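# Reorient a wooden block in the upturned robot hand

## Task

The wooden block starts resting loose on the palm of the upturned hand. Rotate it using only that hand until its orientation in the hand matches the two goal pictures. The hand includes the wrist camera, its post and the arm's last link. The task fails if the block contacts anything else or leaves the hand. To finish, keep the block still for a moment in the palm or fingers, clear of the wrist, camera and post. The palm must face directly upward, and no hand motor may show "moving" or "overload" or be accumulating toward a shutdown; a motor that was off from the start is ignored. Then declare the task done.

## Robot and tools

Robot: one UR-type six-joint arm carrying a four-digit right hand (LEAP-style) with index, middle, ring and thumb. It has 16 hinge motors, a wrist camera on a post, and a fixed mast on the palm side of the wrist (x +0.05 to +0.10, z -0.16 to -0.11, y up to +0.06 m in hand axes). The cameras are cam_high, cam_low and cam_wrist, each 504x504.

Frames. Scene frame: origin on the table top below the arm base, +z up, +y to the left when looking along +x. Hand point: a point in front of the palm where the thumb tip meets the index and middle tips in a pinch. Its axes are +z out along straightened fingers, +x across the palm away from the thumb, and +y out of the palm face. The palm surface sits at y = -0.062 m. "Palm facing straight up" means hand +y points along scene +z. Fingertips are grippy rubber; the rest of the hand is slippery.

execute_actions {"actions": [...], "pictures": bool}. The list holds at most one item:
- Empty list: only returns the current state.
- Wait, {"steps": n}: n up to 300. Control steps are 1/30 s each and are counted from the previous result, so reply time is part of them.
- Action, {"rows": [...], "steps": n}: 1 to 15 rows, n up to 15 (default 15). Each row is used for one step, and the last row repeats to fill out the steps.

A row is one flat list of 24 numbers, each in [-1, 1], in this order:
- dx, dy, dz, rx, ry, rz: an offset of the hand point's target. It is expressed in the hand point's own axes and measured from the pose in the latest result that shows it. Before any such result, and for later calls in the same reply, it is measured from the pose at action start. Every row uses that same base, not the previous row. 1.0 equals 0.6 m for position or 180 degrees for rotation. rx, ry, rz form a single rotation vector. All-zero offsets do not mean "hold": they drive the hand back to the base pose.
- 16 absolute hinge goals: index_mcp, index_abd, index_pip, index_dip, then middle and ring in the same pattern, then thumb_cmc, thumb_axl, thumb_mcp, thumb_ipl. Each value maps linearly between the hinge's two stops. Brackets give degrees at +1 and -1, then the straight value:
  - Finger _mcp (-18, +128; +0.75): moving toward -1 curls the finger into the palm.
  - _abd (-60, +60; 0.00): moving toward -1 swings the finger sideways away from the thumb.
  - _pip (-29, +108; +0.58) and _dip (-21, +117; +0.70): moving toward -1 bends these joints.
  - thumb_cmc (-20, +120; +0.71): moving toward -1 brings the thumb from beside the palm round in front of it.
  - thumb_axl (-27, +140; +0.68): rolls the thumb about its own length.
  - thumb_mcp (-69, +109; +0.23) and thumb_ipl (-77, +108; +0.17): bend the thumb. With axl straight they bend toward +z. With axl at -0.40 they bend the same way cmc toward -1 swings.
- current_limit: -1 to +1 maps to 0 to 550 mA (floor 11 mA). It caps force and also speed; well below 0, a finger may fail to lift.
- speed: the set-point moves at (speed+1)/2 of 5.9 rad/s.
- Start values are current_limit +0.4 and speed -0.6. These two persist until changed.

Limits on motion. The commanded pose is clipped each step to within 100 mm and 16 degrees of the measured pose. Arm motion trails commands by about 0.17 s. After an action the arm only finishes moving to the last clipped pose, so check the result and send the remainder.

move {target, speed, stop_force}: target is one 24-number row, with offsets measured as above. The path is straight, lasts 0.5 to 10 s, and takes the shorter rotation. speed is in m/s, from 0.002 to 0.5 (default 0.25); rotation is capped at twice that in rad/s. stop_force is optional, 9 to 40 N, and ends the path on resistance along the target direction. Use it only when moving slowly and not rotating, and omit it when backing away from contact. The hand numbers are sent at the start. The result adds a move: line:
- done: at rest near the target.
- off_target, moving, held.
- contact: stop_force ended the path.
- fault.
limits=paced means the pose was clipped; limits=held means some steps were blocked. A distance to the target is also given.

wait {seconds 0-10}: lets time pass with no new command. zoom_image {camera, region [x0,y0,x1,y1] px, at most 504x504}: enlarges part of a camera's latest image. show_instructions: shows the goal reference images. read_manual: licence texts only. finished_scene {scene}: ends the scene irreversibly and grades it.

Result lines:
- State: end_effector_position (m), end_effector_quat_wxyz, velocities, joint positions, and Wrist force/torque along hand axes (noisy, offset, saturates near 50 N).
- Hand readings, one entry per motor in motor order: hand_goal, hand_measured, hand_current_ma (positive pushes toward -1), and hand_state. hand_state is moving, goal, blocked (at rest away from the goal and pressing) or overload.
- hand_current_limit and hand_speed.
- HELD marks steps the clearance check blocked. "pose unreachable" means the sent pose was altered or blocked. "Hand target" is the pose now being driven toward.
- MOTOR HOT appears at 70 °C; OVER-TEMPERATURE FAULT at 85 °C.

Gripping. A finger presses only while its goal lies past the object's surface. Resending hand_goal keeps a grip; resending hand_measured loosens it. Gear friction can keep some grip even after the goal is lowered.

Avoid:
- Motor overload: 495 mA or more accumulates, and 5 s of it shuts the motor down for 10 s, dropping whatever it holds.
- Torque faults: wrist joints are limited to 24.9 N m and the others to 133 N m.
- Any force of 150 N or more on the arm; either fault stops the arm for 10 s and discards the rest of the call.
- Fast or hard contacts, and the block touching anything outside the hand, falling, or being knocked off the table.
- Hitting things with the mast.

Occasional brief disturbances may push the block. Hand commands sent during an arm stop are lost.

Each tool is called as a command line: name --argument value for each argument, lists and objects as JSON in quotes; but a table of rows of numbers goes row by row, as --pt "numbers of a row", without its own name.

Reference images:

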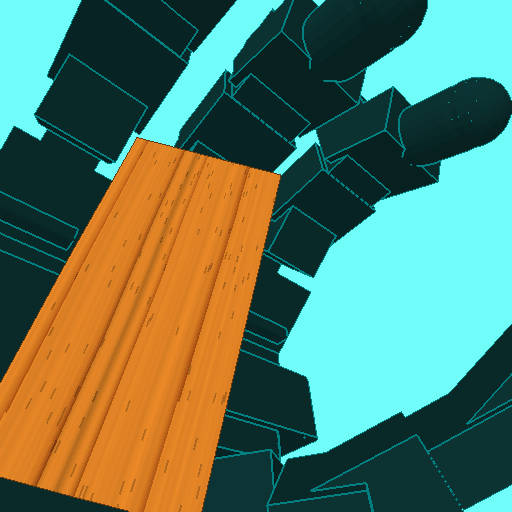

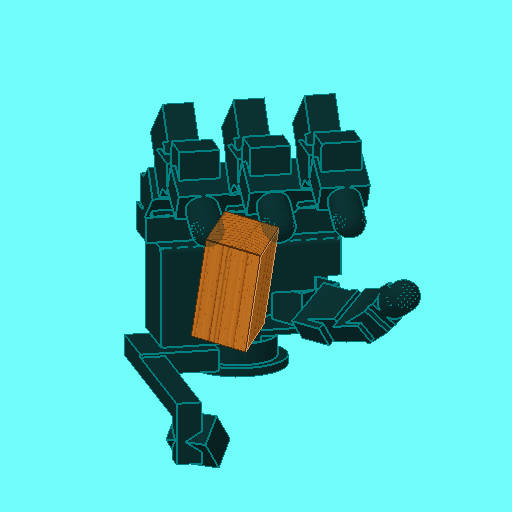

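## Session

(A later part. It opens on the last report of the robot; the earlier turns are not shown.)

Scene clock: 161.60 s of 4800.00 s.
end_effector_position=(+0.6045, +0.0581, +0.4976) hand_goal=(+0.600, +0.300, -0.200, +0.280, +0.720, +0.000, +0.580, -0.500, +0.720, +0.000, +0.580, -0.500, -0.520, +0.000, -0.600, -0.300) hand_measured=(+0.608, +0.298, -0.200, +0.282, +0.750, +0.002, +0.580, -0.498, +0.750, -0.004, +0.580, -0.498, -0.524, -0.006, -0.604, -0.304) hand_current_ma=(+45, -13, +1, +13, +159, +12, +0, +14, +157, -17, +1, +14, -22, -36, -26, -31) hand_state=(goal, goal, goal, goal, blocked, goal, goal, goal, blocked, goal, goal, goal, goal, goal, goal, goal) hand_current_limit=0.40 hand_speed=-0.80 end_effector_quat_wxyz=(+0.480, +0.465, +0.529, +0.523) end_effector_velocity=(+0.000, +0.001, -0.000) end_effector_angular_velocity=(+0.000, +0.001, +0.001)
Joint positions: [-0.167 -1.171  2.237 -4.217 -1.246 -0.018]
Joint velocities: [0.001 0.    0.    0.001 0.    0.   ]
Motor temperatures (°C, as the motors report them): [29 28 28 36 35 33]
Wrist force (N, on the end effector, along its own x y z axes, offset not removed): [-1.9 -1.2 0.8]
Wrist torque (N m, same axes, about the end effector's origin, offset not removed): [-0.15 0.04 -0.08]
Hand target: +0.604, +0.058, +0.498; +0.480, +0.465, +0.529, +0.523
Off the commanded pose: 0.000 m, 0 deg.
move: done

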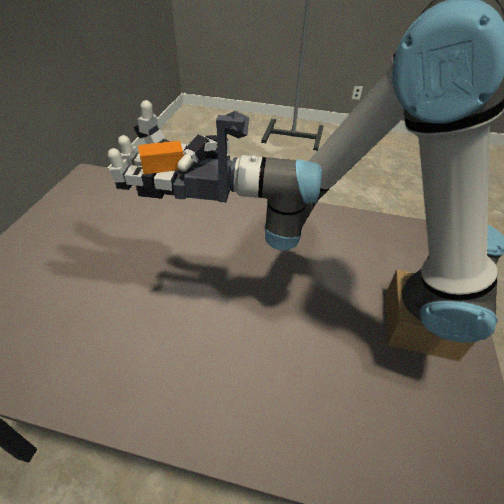

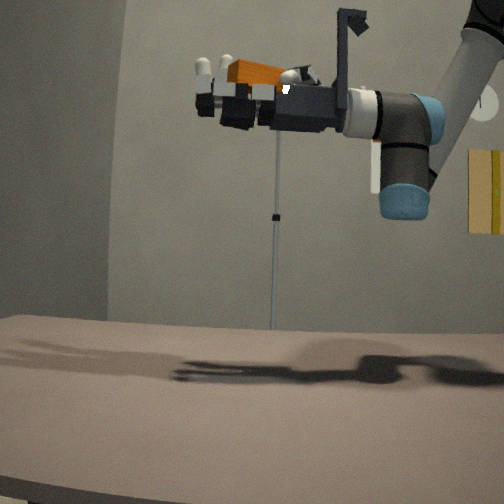

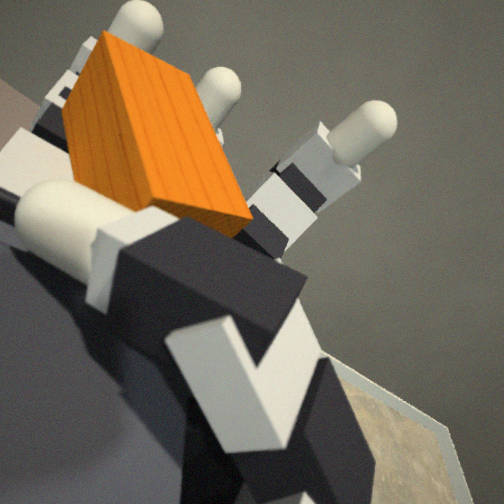

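move --target '[0,0,0,0,0,0,0.75,0.3,-0.2,0.28,0.6,0,0.58,-0.4,0.6,0,0.58,-0.4,-0.52,-0.15,0.05,-0.3,0.4,-0.4]'

move --target '[0,0,0,0,0,0,0.75,0.3,-0.2,0.28,0.5,0,0.58,-0.4,0.5,0,0.58,-0.4,-0.52,0.85,0.05,-0.4,0.4,-0.3]'

move --target '[0,0,0,0,0,0,0.75,0.3,-0.2,0.28,0.5,0,0.58,-0.4,0.5,0,0.58,-0.4,-0.52,0.85,-0.3,-0.7,0.4,-0.4]'

move --target '[0,0,0,0,0,0,0.75,0.3,-0.2,0.28,0.5,0,0.58,-0.4,0.5,0,0.58,-0.4,-0.57,0.5,-0.3,-0.7,0.4,-0.8]'

zoom_image --camera "cam_high" --region '[100,70,260,210]'

Scene clock: 169.63 s of 4800.00 s.
end_effector_position=(+0.6045, +0.0581, +0.4976) hand_goal=(+0.750, +0.300, -0.200, +0.280, +0.600, +0.000, +0.580, -0.400, +0.600, +0.000, +0.580, -0.400, -0.520, -0.150, +0.050, -0.300) hand_measured=(+0.758, +0.298, -0.200, +0.282, +0.630, +0.002, +0.580, -0.402, +0.630, -0.004, +0.580, -0.402, -0.524, -0.148, +0.042, -0.304) hand_current_ma=(+44, -13, +1, +13, +162, +12, +2, -14, +161, -17, +2, -14, -21, +14, -47, -30) hand_state=(goal, goal, goal, goal, blocked, goal, goal, goal, blocked, goal, goal, goal, goal, goal, goal, goal) hand_current_limit=0.40 hand_speed=-0.40 end_effector_quat_wxyz=(+0.480, +0.465, +0.529, +0.523) end_effector_velocity=(+0.000, -0.001, -0.001) end_effector_angular_velocity=(+0.001, +0.002, -0.001)
Joint positions: [-0.167 -1.171  2.237 -4.217 -1.246 -0.018]
Joint velocities: [-0.001  0.     0.001  0.002 -0.     0.   ]
Motor temperatures (°C, as the motors report them): [29 28 28 36 35 33]
Wrist force (N, on the end effector, along its own x y z axes, offset not removed): [-2.5 -0.6 -0.4]
Wrist torque (N m, same axes, about the end effector's origin, offset not removed): [-0.04 0.28 -0.19]
Hand target: +0.604, +0.058, +0.498; +0.480, +0.465, +0.529, +0.523
Off the commanded pose: 0.000 m, 0 deg.
After step 90, 3.87 s passed at rest.
move: done

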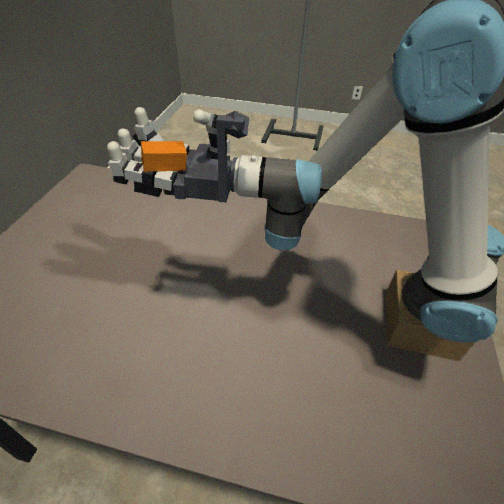

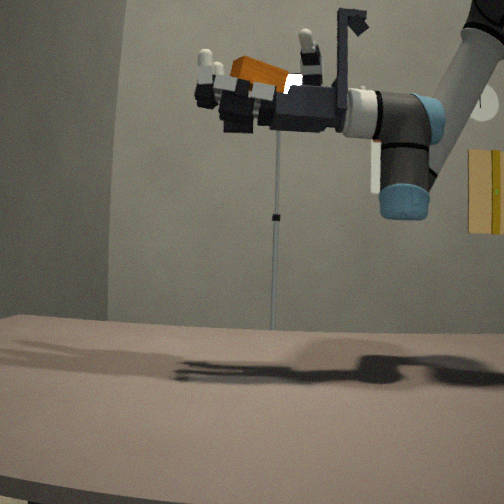

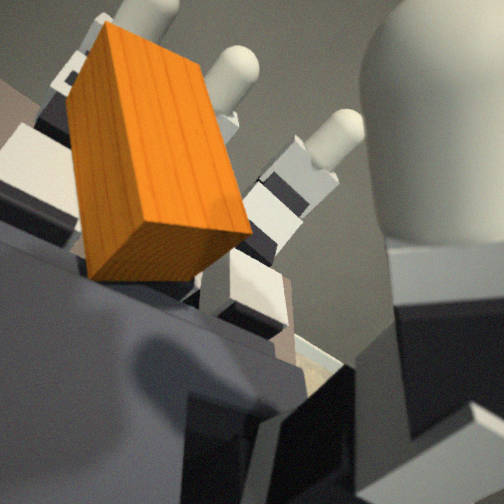

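Scene clock: 171.03 s of 4800.00 s.
end_effector_position=(+0.6045, +0.0581, +0.4976) hand_goal=(+0.750, +0.300, -0.200, +0.280, +0.500, +0.000, +0.580, -0.400, +0.500, +0.000, +0.580, -0.400, -0.520, +0.850, +0.050, -0.400) hand_measured=(+0.758, +0.298, -0.200, +0.282, +0.530, +0.002, +0.580, -0.402, +0.530, -0.004, +0.580, -0.402, -0.520, +0.848, +0.044, -0.400) hand_current_ma=(+44, -13, +1, +13, +157, +12, +3, -14, +158, -17, +3, -14, -4, -13, -45, +4) hand_state=(goal, goal, goal, goal, blocked, goal, goal, goal, blocked, goal, goal, goal, goal, goal, goal, goal) hand_current_limit=0.40 hand_speed=-0.30 end_effector_quat_wxyz=(+0.480, +0.465, +0.529, +0.523) end_effector_velocity=(+0.000, -0.001, -0.000) end_effector_angular_velocity=(-0.000, +0.001, -0.001)
Joint positions: [-0.167 -1.171  2.237 -4.217 -1.246 -0.018]
Joint velocities: [-0.001 -0.     0.     0.001  0.    -0.001]
Motor temperatures (°C, as the motors report them): [29 28 28 36 35 33]
Wrist force (N, on the end effector, along its own x y z axes, offset not removed): [-0.9 -1.0 -1.1]
Wrist torque (N m, same axes, about the end effector's origin, offset not removed): [-0.06 0.04 0.02]
Hand target: +0.604, +0.058, +0.498; +0.480, +0.465, +0.529, +0.523
Off the commanded pose: 0.000 m, 0 deg.
move: done

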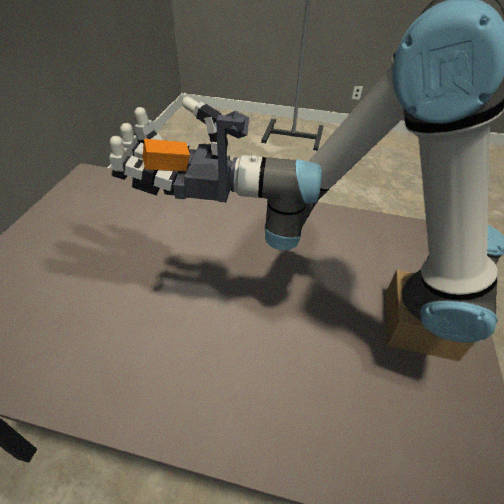

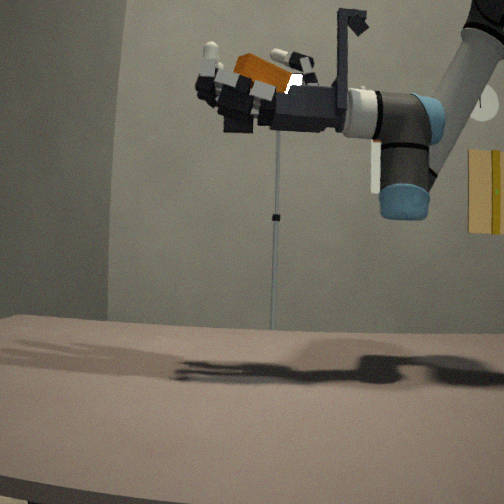

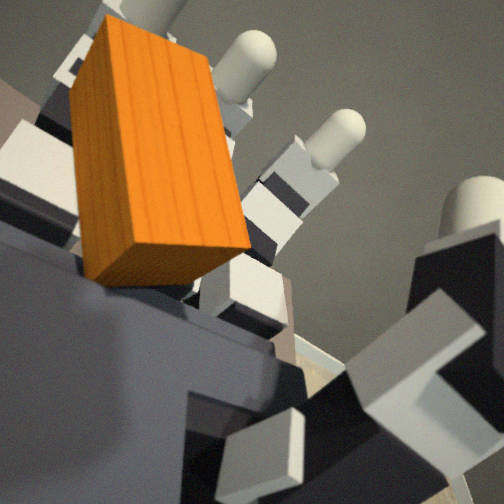

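Scene clock: 171.67 s of 4800.00 s.
end_effector_position=(+0.6045, +0.0581, +0.4976) hand_goal=(+0.750, +0.300, -0.200, +0.280, +0.500, +0.000, +0.580, -0.400, +0.500, +0.000, +0.580, -0.400, -0.520, +0.850, -0.300, -0.700) hand_measured=(+0.758, +0.298, -0.200, +0.282, +0.530, +0.002, +0.580, -0.402, +0.530, -0.004, +0.580, -0.402, -0.520, +0.848, -0.302, -0.700) hand_current_ma=(+44, -13, +1, +13, +157, +12, +3, -14, +158, -17, +3, -14, -2, -13, -15, +5) hand_state=(goal, goal, goal, goal, blocked, goal, goal, goal, blocked, goal, goal, goal, goal, goal, goal, goal) hand_current_limit=0.40 hand_speed=-0.40 end_effector_quat_wxyz=(+0.480, +0.465, +0.529, +0.523) end_effector_velocity=(+0.000, -0.001, +0.001) end_effector_angular_velocity=(-0.000, -0.003, -0.001)
Joint positions: [-0.167 -1.171  2.237 -4.217 -1.246 -0.018]
Joint velocities: [-0.001 -0.001 -0.002 -0.001 -0.     0.   ]
Motor temperatures (°C, as the motors report them): [29 28 28 36 35 33]
Wrist force (N, on the end effector, along its own x y z axes, offset not removed): [0.0 -0.4 0.5]
Wrist torque (N m, same axes, about the end effector's origin, offset not removed): [-0.02 -0.20 0.07]
Hand target: +0.604, +0.058, +0.498; +0.480, +0.465, +0.529, +0.523
Off the commanded pose: 0.000 m, 0 deg.
move: done

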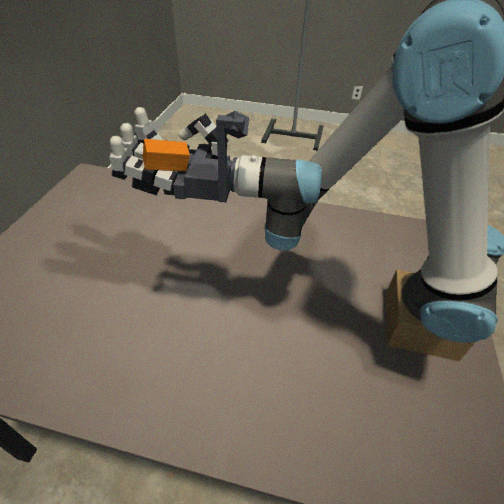

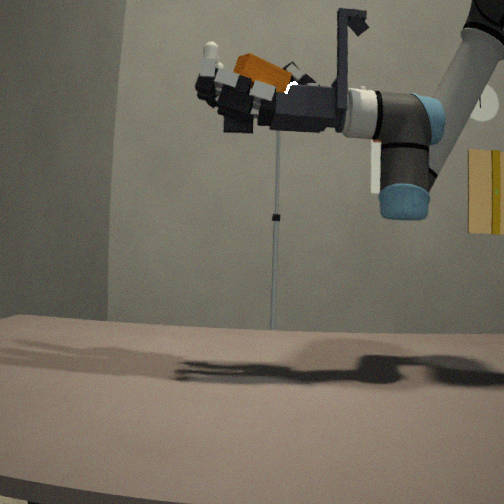

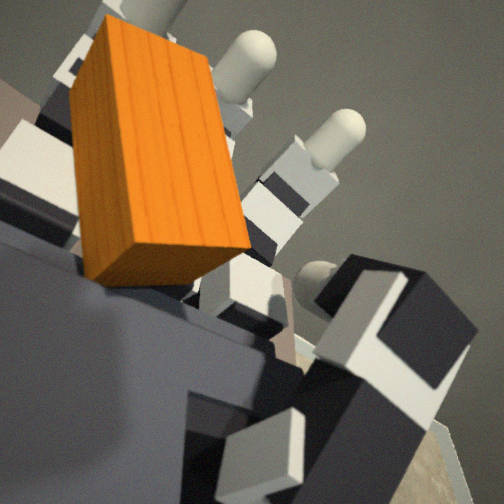

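Scene clock: 172.80 s of 4800.00 s.
end_effector_position=(+0.6045, +0.0581, +0.4976) hand_goal=(+0.750, +0.300, -0.200, +0.280, +0.500, +0.000, +0.580, -0.400, +0.500, +0.000, +0.580, -0.400, -0.570, +0.500, -0.300, -0.700) hand_measured=(+0.758, +0.298, -0.200, +0.282, +0.530, +0.002, +0.580, -0.402, +0.530, -0.004, +0.580, -0.402, -0.568, +0.502, -0.302, -0.700) hand_current_ma=(+44, -13, +1, +13, +157, +12, +3, -14, +158, -17, +3, -14, +8, +13, -15, +5) hand_state=(goal, goal, goal, goal, blocked, goal, goal, goal, blocked, goal, goal, goal, goal, goal, goal, goal) hand_current_limit=0.40 hand_speed=-0.80 end_effector_quat_wxyz=(+0.480, +0.465, +0.529, +0.523) end_effector_velocity=(+0.000, +0.000, -0.000) end_effector_angular_velocity=(+0.000, +0.001, +0.001)
Joint positions: [-0.167 -1.171  2.237 -4.217 -1.246 -0.018]
Joint velocities: [ 0.001  0.     0.     0.001 -0.     0.   ]
Motor temperatures (°C, as the motors report them): [29 28 28 36 35 33]
Wrist force (N, on the end effector, along its own x y z axes, offset not removed): [-2.5 0.1 -1.0]
Wrist torque (N m, same axes, about the end effector's origin, offset not removed): [0.09 0.16 -0.10]
Hand target: +0.604, +0.058, +0.498; +0.480, +0.465, +0.529, +0.523
Off the commanded pose: 0.000 m, 0 deg.
move: done

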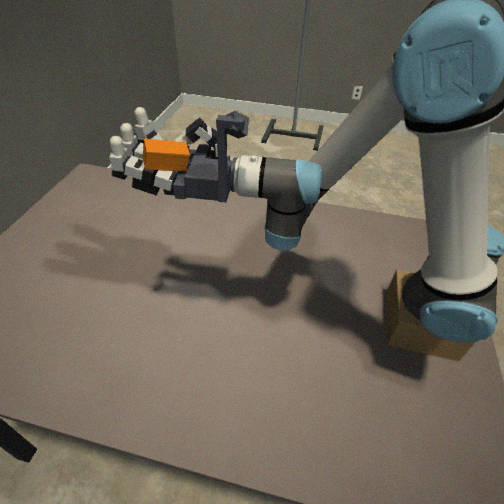

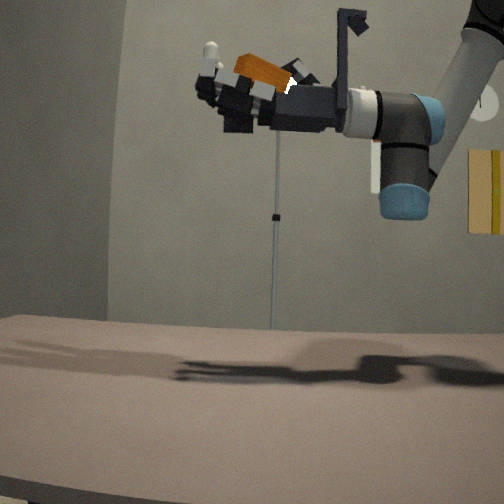

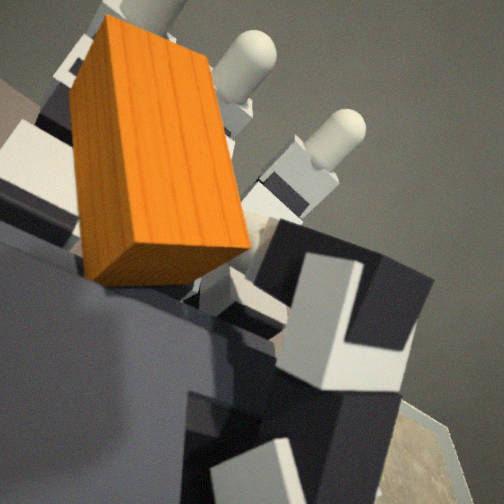

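Region (100, 70, 260, 210) of cam_high's 504x504 image, scaled by 3.150, with more detail than that image has; it fills the top 441 rows of this view, and the rest is white.

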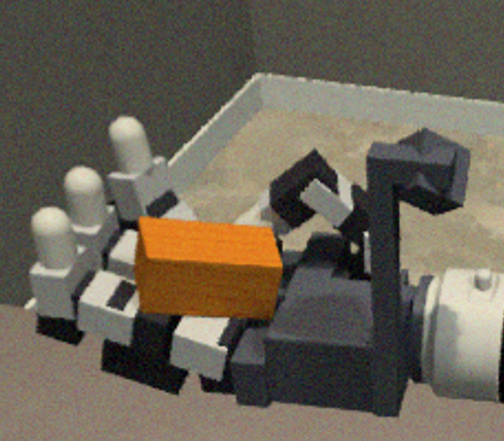

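move --target '[0,0,0,0,0,0,0.75,0.3,-0.2,0.28,0.55,0,0.58,-0.4,0.4,0,0.4,-0.2,-0.57,0.32,-0.27,-0.7,0.4,-0.85]'

zoom_image --camera "cam_high" --region '[100,70,260,210]'

Scene clock: 179.50 s of 4800.00 s.
end_effector_position=(+0.6045, +0.0581, +0.4976) hand_goal=(+0.750, +0.300, -0.200, +0.280, +0.550, +0.000, +0.580, -0.400, +0.400, +0.000, +0.400, -0.200, -0.570, +0.320, -0.270, -0.700) hand_measured=(+0.758, +0.298, -0.200, +0.282, +0.560, +0.002, +0.580, -0.402, +0.428, -0.004, +0.408, -0.202, -0.568, +0.328, -0.278, -0.700) hand_current_ma=(+44, -13, +1, +13, +55, +12, +3, -14, +151, -16, +38, -15, +6, +51, -58, +4) hand_state=(goal, goal, goal, goal, goal, goal, goal, goal, blocked, goal, goal, goal, goal, goal, goal, goal) hand_current_limit=0.40 hand_speed=-0.85 end_effector_quat_wxyz=(+0.480, +0.465, +0.529, +0.523) end_effector_velocity=(-0.000, +0.000, +0.000) end_effector_angular_velocity=(-0.000, -0.001, +0.000)
Joint positions: [-0.167 -1.171  2.237 -4.217 -1.246 -0.018]
Joint velocities: [ 0. -0.  0. -0.  0.  0.]
Motor temperatures (°C, as the motors report them): [29 28 28 36 35 33]
Wrist force (N, on the end effector, along its own x y z axes, offset not removed): [-1.3 -1.5 -1.6]
Wrist torque (N m, same axes, about the end effector's origin, offset not removed): [-0.01 0.04 -0.08]
Hand target: +0.604, +0.058, +0.498; +0.480, +0.465, +0.529, +0.523
Off the commanded pose: 0.000 m, 0 deg.
After step 90, 2.87 s passed at rest.
move: done

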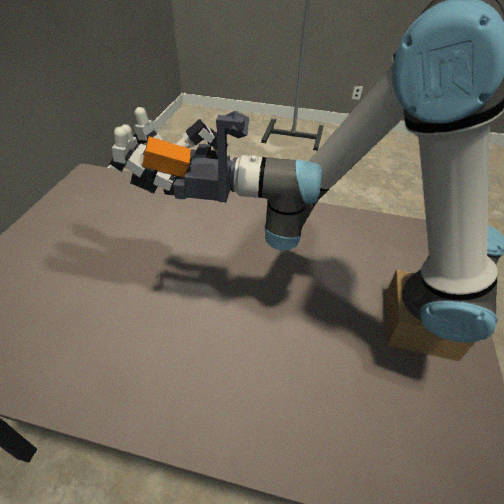

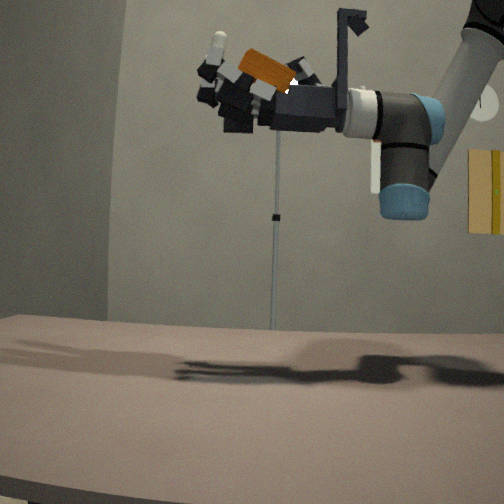

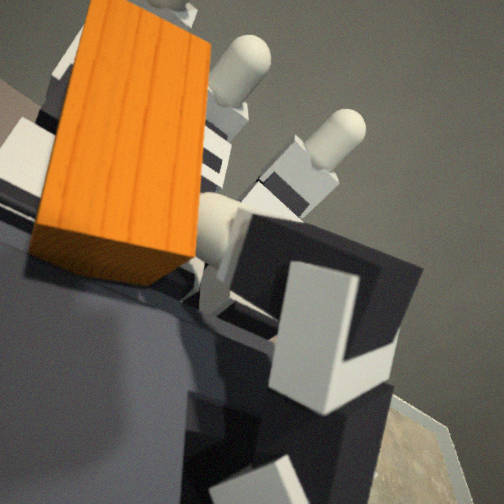

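Region (100, 70, 260, 210) of cam_high's 504x504 image, scaled by 3.150, with more detail than that image has; it fills the top 441 rows of this view, and the rest is white.

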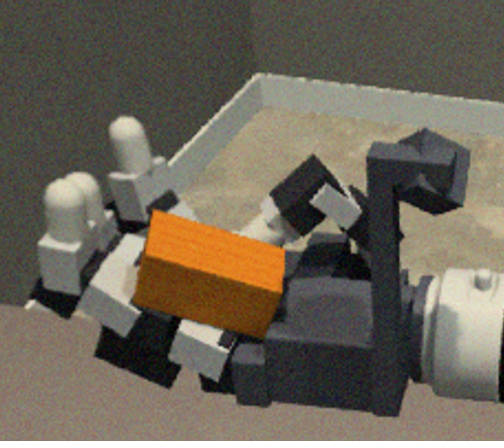

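move --target '[0,0,0,0,0,0,0.75,0.3,-0.2,0.28,0.36,0,0.75,-0.2,0.56,0,0.35,-0.5,-0.57,0.38,-0.15,-0.7,0.4,-0.88]'

zoom_image --camera "cam_high" --region '[100,70,260,210]'

Scene clock: 188.33 s of 4800.00 s.
end_effector_position=(+0.6045, +0.0581, +0.4976) hand_goal=(+0.750, +0.300, -0.200, +0.280, +0.360, +0.000, +0.750, -0.200, +0.560, +0.000, +0.350, -0.500, -0.570, +0.380, -0.150, -0.700) hand_measured=(+0.758, +0.298, -0.200, +0.282, +0.392, +0.002, +0.750, -0.202, +0.570, -0.004, +0.358, -0.498, -0.570, +0.378, -0.160, -0.700) hand_current_ma=(+44, -13, +1, +13, +167, +12, +0, -13, +51, -16, +38, +13, +3, -15, -66, +2) hand_state=(goal, goal, goal, goal, blocked, goal, goal, goal, goal, goal, goal, goal, goal, goal, goal, goal) hand_current_limit=0.40 hand_speed=-0.88 end_effector_quat_wxyz=(+0.480, +0.465, +0.529, +0.523) end_effector_velocity=(-0.000, +0.000, -0.000) end_effector_angular_velocity=(+0.000, +0.001, +0.000)
Joint positions: [-0.167 -1.171  2.237 -4.217 -1.246 -0.018]
Joint velocities: [ 0.    -0.     0.001 -0.     0.     0.   ]
Motor temperatures (°C, as the motors report them): [29 28 28 36 35 33]
Wrist force (N, on the end effector, along its own x y z axes, offset not removed): [-1.2 -0.8 -1.7]
Wrist torque (N m, same axes, about the end effector's origin, offset not removed): [0.04 0.05 -0.03]
Hand target: +0.604, +0.058, +0.498; +0.480, +0.465, +0.529, +0.523
Off the commanded pose: 0.000 m, 0 deg.
After step 90, 4.57 s passed at rest.
move: done

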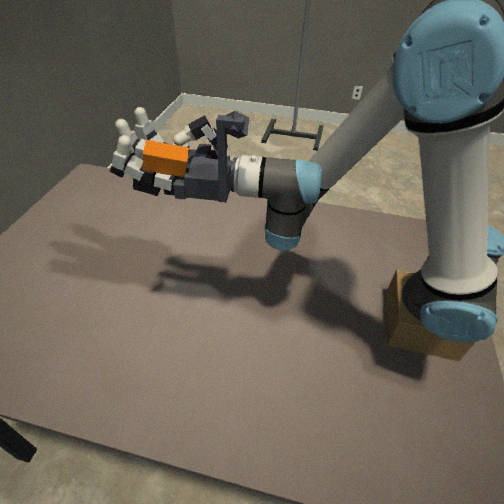

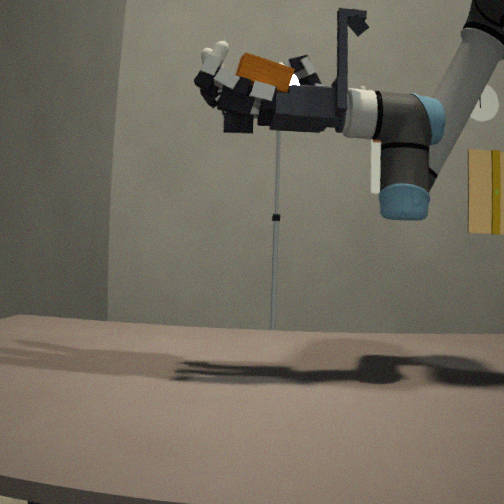

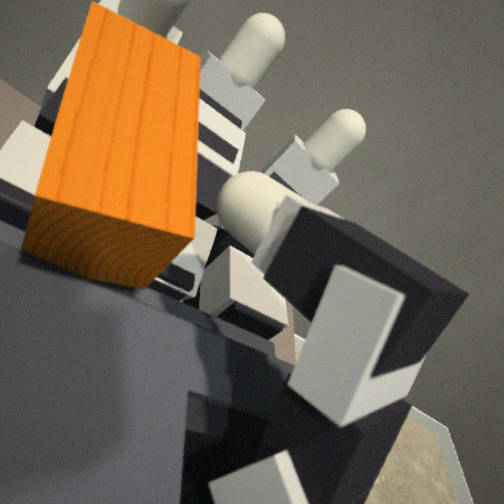

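Region (100, 70, 260, 210) of cam_high's 504x504 image, scaled by 3.150, with more detail than that image has; it fills the top 441 rows of this view, and the rest is white.

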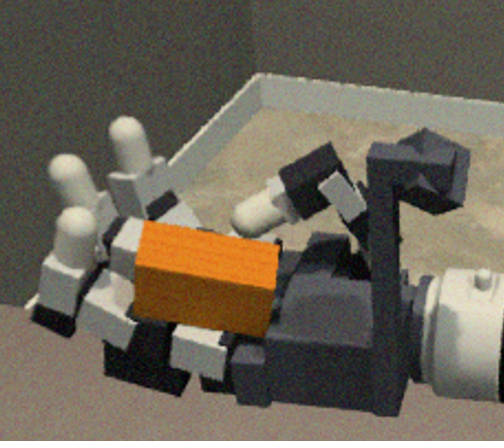

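move --target '[0,0,0,0,0,0.1,0.5,0,0,0.28,0.6,0,0.6,-0.2,0.45,0,0.45,-0.4,-0.57,0.44,-0.27,-0.7,0.4,-0.6]' --speed 0.12

Scene clock: 194.00 s of 4800.00 s.
end_effector_position=(+0.6045, +0.0581, +0.4976) hand_goal=(+0.500, +0.000, +0.000, +0.280, +0.600, +0.000, +0.600, -0.200, +0.450, +0.000, +0.450, -0.400, -0.570, +0.440, -0.270, -0.700) hand_measured=(+0.522, +0.004, -0.002, +0.282, +0.610, +0.002, +0.610, -0.202, +0.478, -0.002, +0.450, -0.404, -0.570, +0.440, -0.272, -0.700) hand_current_ma=(+125, +15, -5, +13, +57, +12, +48, -13, +147, -8, -1, -16, +3, -7, -14, +2) hand_state=(blocked, goal, goal, goal, goal, goal, goal, goal, blocked, goal, goal, goal, goal, goal, goal, goal) hand_current_limit=0.40 hand_speed=-0.60 end_effector_quat_wxyz=(+0.393, +0.541, +0.451, +0.592) end_effector_velocity=(+0.000, +0.000, +0.000) end_effector_angular_velocity=(+0.017, +0.002, -0.000)
Joint positions: [-0.099 -1.195  2.228 -4.183 -1.314  0.293]
Joint velocities: [ 0.004 -0.002 -0.001  0.003 -0.004  0.017]
Motor temperatures (°C, as the motors report them): [29 28 28 36 35 33]
Wrist force (N, on the end effector, along its own x y z axes, offset not removed): [-2.6 0.0 0.0]
Wrist torque (N m, same axes, about the end effector's origin, offset not removed): [0.03 0.11 -0.04]
Hand target: +0.604, +0.058, +0.498; +0.392, +0.542, +0.450, +0.592
Off the commanded pose: 0.000 m, 0 deg.
After step 90, 0.93 s passed at rest.
move: done

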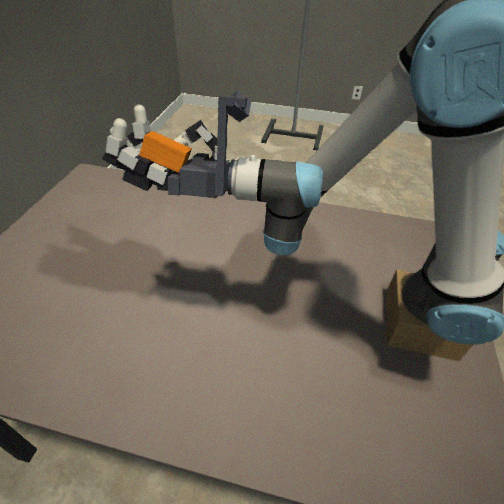

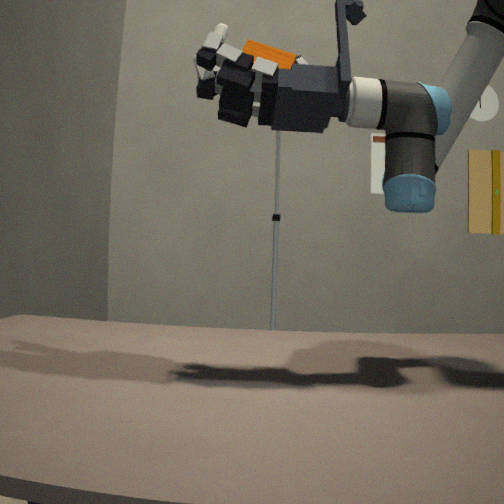

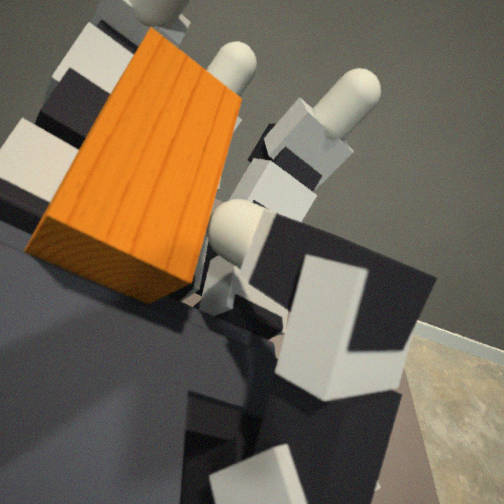

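move --target '[0,0,0,0,0,-0.093,0.6,0.2,0,0.28,0.45,0.1,0.65,-0.2,0.42,0,0.5,-0.4,-0.57,0.47,-0.27,-0.55,0.4,-0.9]' --speed 0.12

move --target '[0,0,0,0,0,0,0.6,0.2,0,0.28,0.45,0.1,0.65,-0.2,0.42,0,0.5,-0.4,-0.57,0.33,-0.25,-0.55,0.4,-0.9]'

zoom_image --camera "cam_high" --region '[100,70,260,210]'

Scene clock: 203.80 s of 4800.00 s.
end_effector_position=(+0.6045, +0.0581, +0.4976) hand_goal=(+0.600, +0.200, +0.000, +0.280, +0.450, +0.100, +0.650, -0.200, +0.420, +0.000, +0.500, -0.400, -0.570, +0.470, -0.270, -0.550) hand_measured=(+0.608, +0.198, +0.000, +0.282, +0.480, +0.098, +0.650, -0.202, +0.448, -0.002, +0.500, -0.404, -0.570, +0.468, -0.272, -0.556) hand_current_ma=(+45, -10, -3, +13, +156, -8, +0, -13, +153, -8, -2, -16, +3, -7, -15, -35) hand_state=(goal, goal, goal, goal, blocked, goal, goal, goal, blocked, goal, goal, goal, goal, goal, goal, goal) hand_current_limit=0.40 hand_speed=-0.90 end_effector_quat_wxyz=(+0.474, +0.470, +0.524, +0.529) end_effector_velocity=(-0.000, -0.000, +0.001) end_effector_angular_velocity=(-0.018, -0.003, +0.000)
Joint positions: [-0.162 -1.172  2.236 -4.215 -1.251  0.004]
Joint velocities: [-0.005 -0.     0.001 -0.002  0.005 -0.017]
Motor temperatures (°C, as the motors report them): [29 28 28 36 35 33]
Wrist force (N, on the end effector, along its own x y z axes, offset not removed): [0.2 -1.7 -0.4]
Wrist torque (N m, same axes, about the end effector's origin, offset not removed): [-0.13 -0.15 0.06]
Hand target: +0.604, +0.058, +0.498; +0.475, +0.470, +0.524, +0.528
Off the commanded pose: 0.000 m, 0 deg.
After step 90, 5.13 s passed at rest.
move: done

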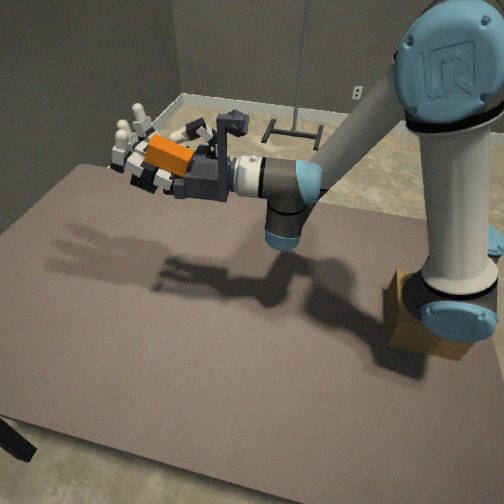

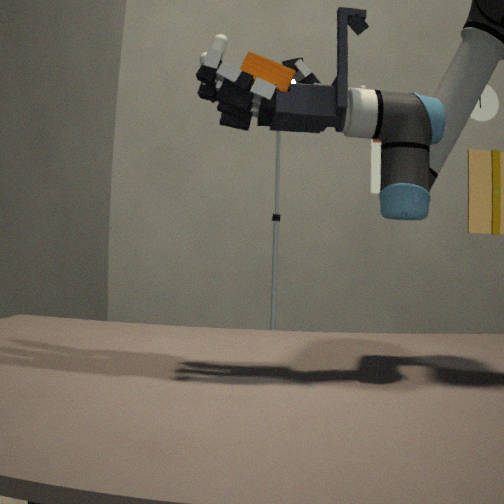

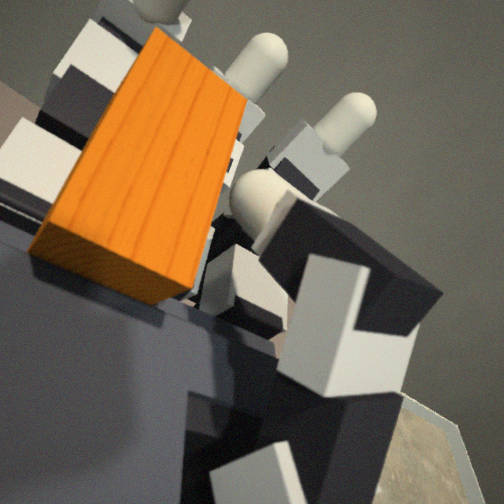

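Scene clock: 204.73 s of 4800.00 s.
end_effector_position=(+0.6045, +0.0581, +0.4976) hand_goal=(+0.600, +0.200, +0.000, +0.280, +0.450, +0.100, +0.650, -0.200, +0.420, +0.000, +0.500, -0.400, -0.570, +0.330, -0.250, -0.550) hand_measured=(+0.608, +0.198, +0.000, +0.282, +0.480, +0.098, +0.650, -0.202, +0.448, -0.002, +0.500, -0.404, -0.568, +0.342, -0.252, -0.552) hand_current_ma=(+45, -10, -3, +13, +156, -8, +0, -13, +150, -8, -2, -16, +10, +75, -18, -10) hand_state=(goal, goal, goal, goal, blocked, goal, goal, goal, blocked, goal, goal, goal, goal, goal, goal, goal) hand_current_limit=0.40 hand_speed=-0.90 end_effector_quat_wxyz=(+0.474, +0.470, +0.524, +0.529) end_effector_velocity=(-0.000, -0.000, -0.000) end_effector_angular_velocity=(-0.000, +0.000, -0.001)
Joint positions: [-0.162 -1.172  2.236 -4.215 -1.251  0.004]
Joint velocities: [-0.001 -0.     0.002 -0.001  0.    -0.001]
Motor temperatures (°C, as the motors report them): [29 28 28 36 35 33]
Wrist force (N, on the end effector, along its own x y z axes, offset not removed): [-0.8 -1.5 0.1]
Wrist torque (N m, same axes, about the end effector's origin, offset not removed): [-0.20 0.00 -0.06]
Hand target: +0.604, +0.058, +0.498; +0.474, +0.470, +0.524, +0.529
Off the commanded pose: 0.000 m, 0 deg.
move: done

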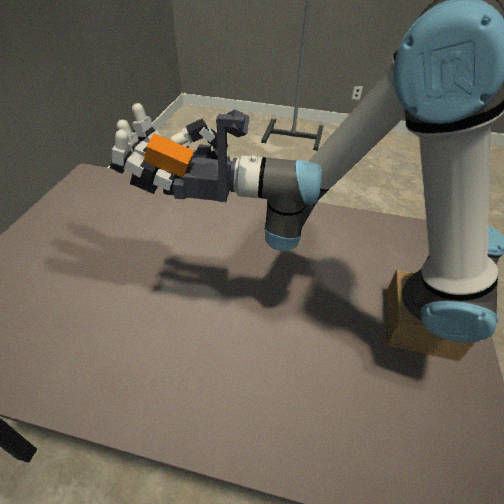

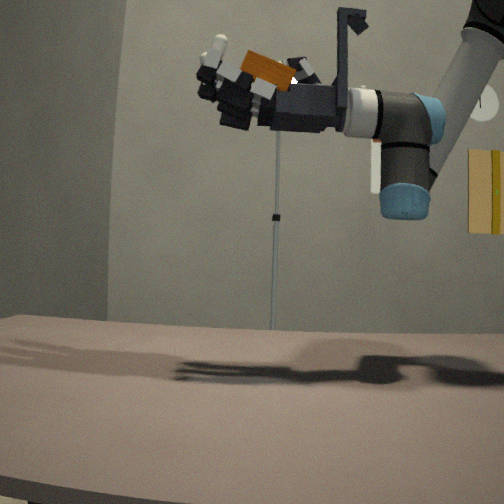

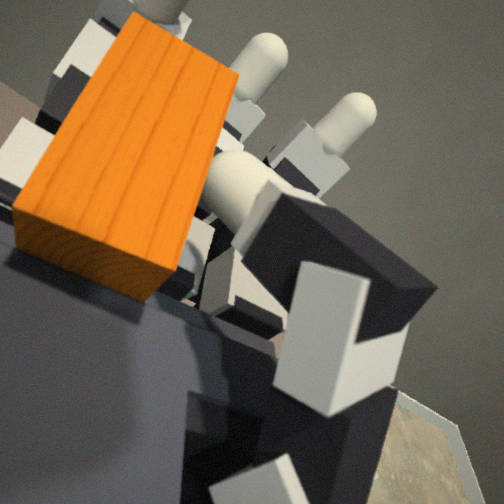

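Region (100, 70, 260, 210) of cam_high's 504x504 image, scaled by 3.150, with more detail than that image has; it fills the top 441 rows of this view, and the rest is white.

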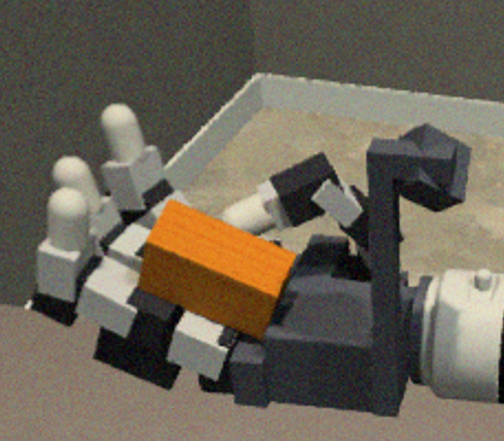

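It's rolling. Continue.

move --target '[0,0,0,0,0,0,0.6,0.2,0,0.28,0.45,0.1,0.65,-0.2,0.44,0,0.5,-0.4,-0.57,0.24,-0.21,-0.52,0.4,-0.95]'

zoom_image --camera "cam_high" --region '[100,70,260,210]'

Scene clock: 210.33 s of 4800.00 s.
end_effector_position=(+0.6045, +0.0581, +0.4976) hand_goal=(+0.600, +0.200, +0.000, +0.280, +0.450, +0.100, +0.650, -0.200, +0.440, +0.000, +0.500, -0.400, -0.570, +0.240, -0.210, -0.520) hand_measured=(+0.608, +0.198, +0.000, +0.282, +0.480, +0.098, +0.650, -0.202, +0.450, -0.002, +0.500, -0.404, -0.568, +0.248, -0.216, -0.522) hand_current_ma=(+45, -10, -3, +13, +156, -8, +0, -13, +52, -8, -2, -16, +7, +47, -43, -20) hand_state=(goal, goal, goal, goal, blocked, goal, goal, goal, goal, goal, goal, goal, goal, goal, goal, goal) hand_current_limit=0.40 hand_speed=-0.95 end_effector_quat_wxyz=(+0.474, +0.470, +0.524, +0.529) end_effector_velocity=(+0.000, -0.001, -0.001) end_effector_angular_velocity=(+0.000, +0.001, -0.001)
Joint positions: [-0.162 -1.172  2.236 -4.215 -1.251  0.004]
Joint velocities: [-0.001  0.     0.001  0.     0.     0.   ]
Motor temperatures (°C, as the motors report them): [29 28 28 36 35 33]
Wrist force (N, on the end effector, along its own x y z axes, offset not removed): [-3.0 -2.4 -0.1]
Wrist torque (N m, same axes, about the end effector's origin, offset not removed): [-0.28 0.21 -0.17]
Hand target: +0.604, +0.058, +0.498; +0.474, +0.470, +0.524, +0.529
Off the commanded pose: 0.000 m, 0 deg.
After step 90, 1.50 s passed at rest.
move: done

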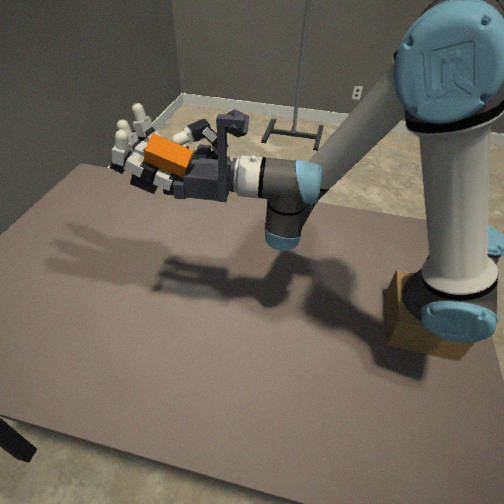

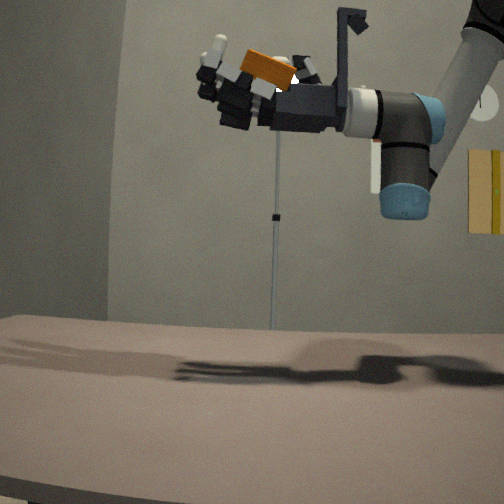

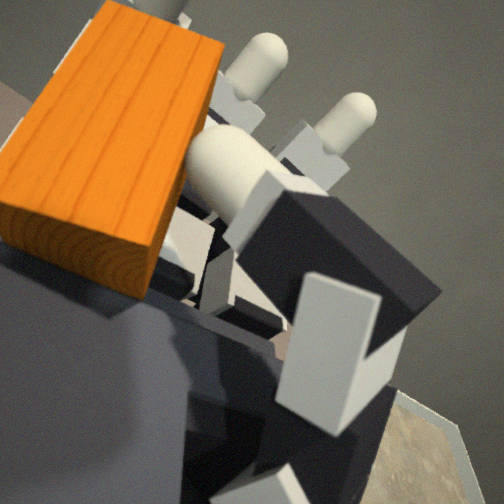

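Region (100, 70, 260, 210) of cam_high's 504x504 image, scaled by 3.150, with more detail than that image has; it fills the top 441 rows of this view, and the rest is white.

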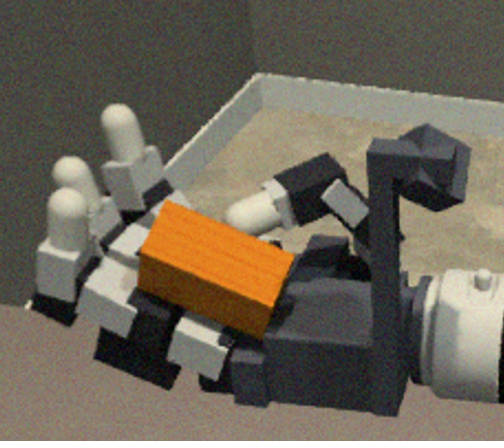

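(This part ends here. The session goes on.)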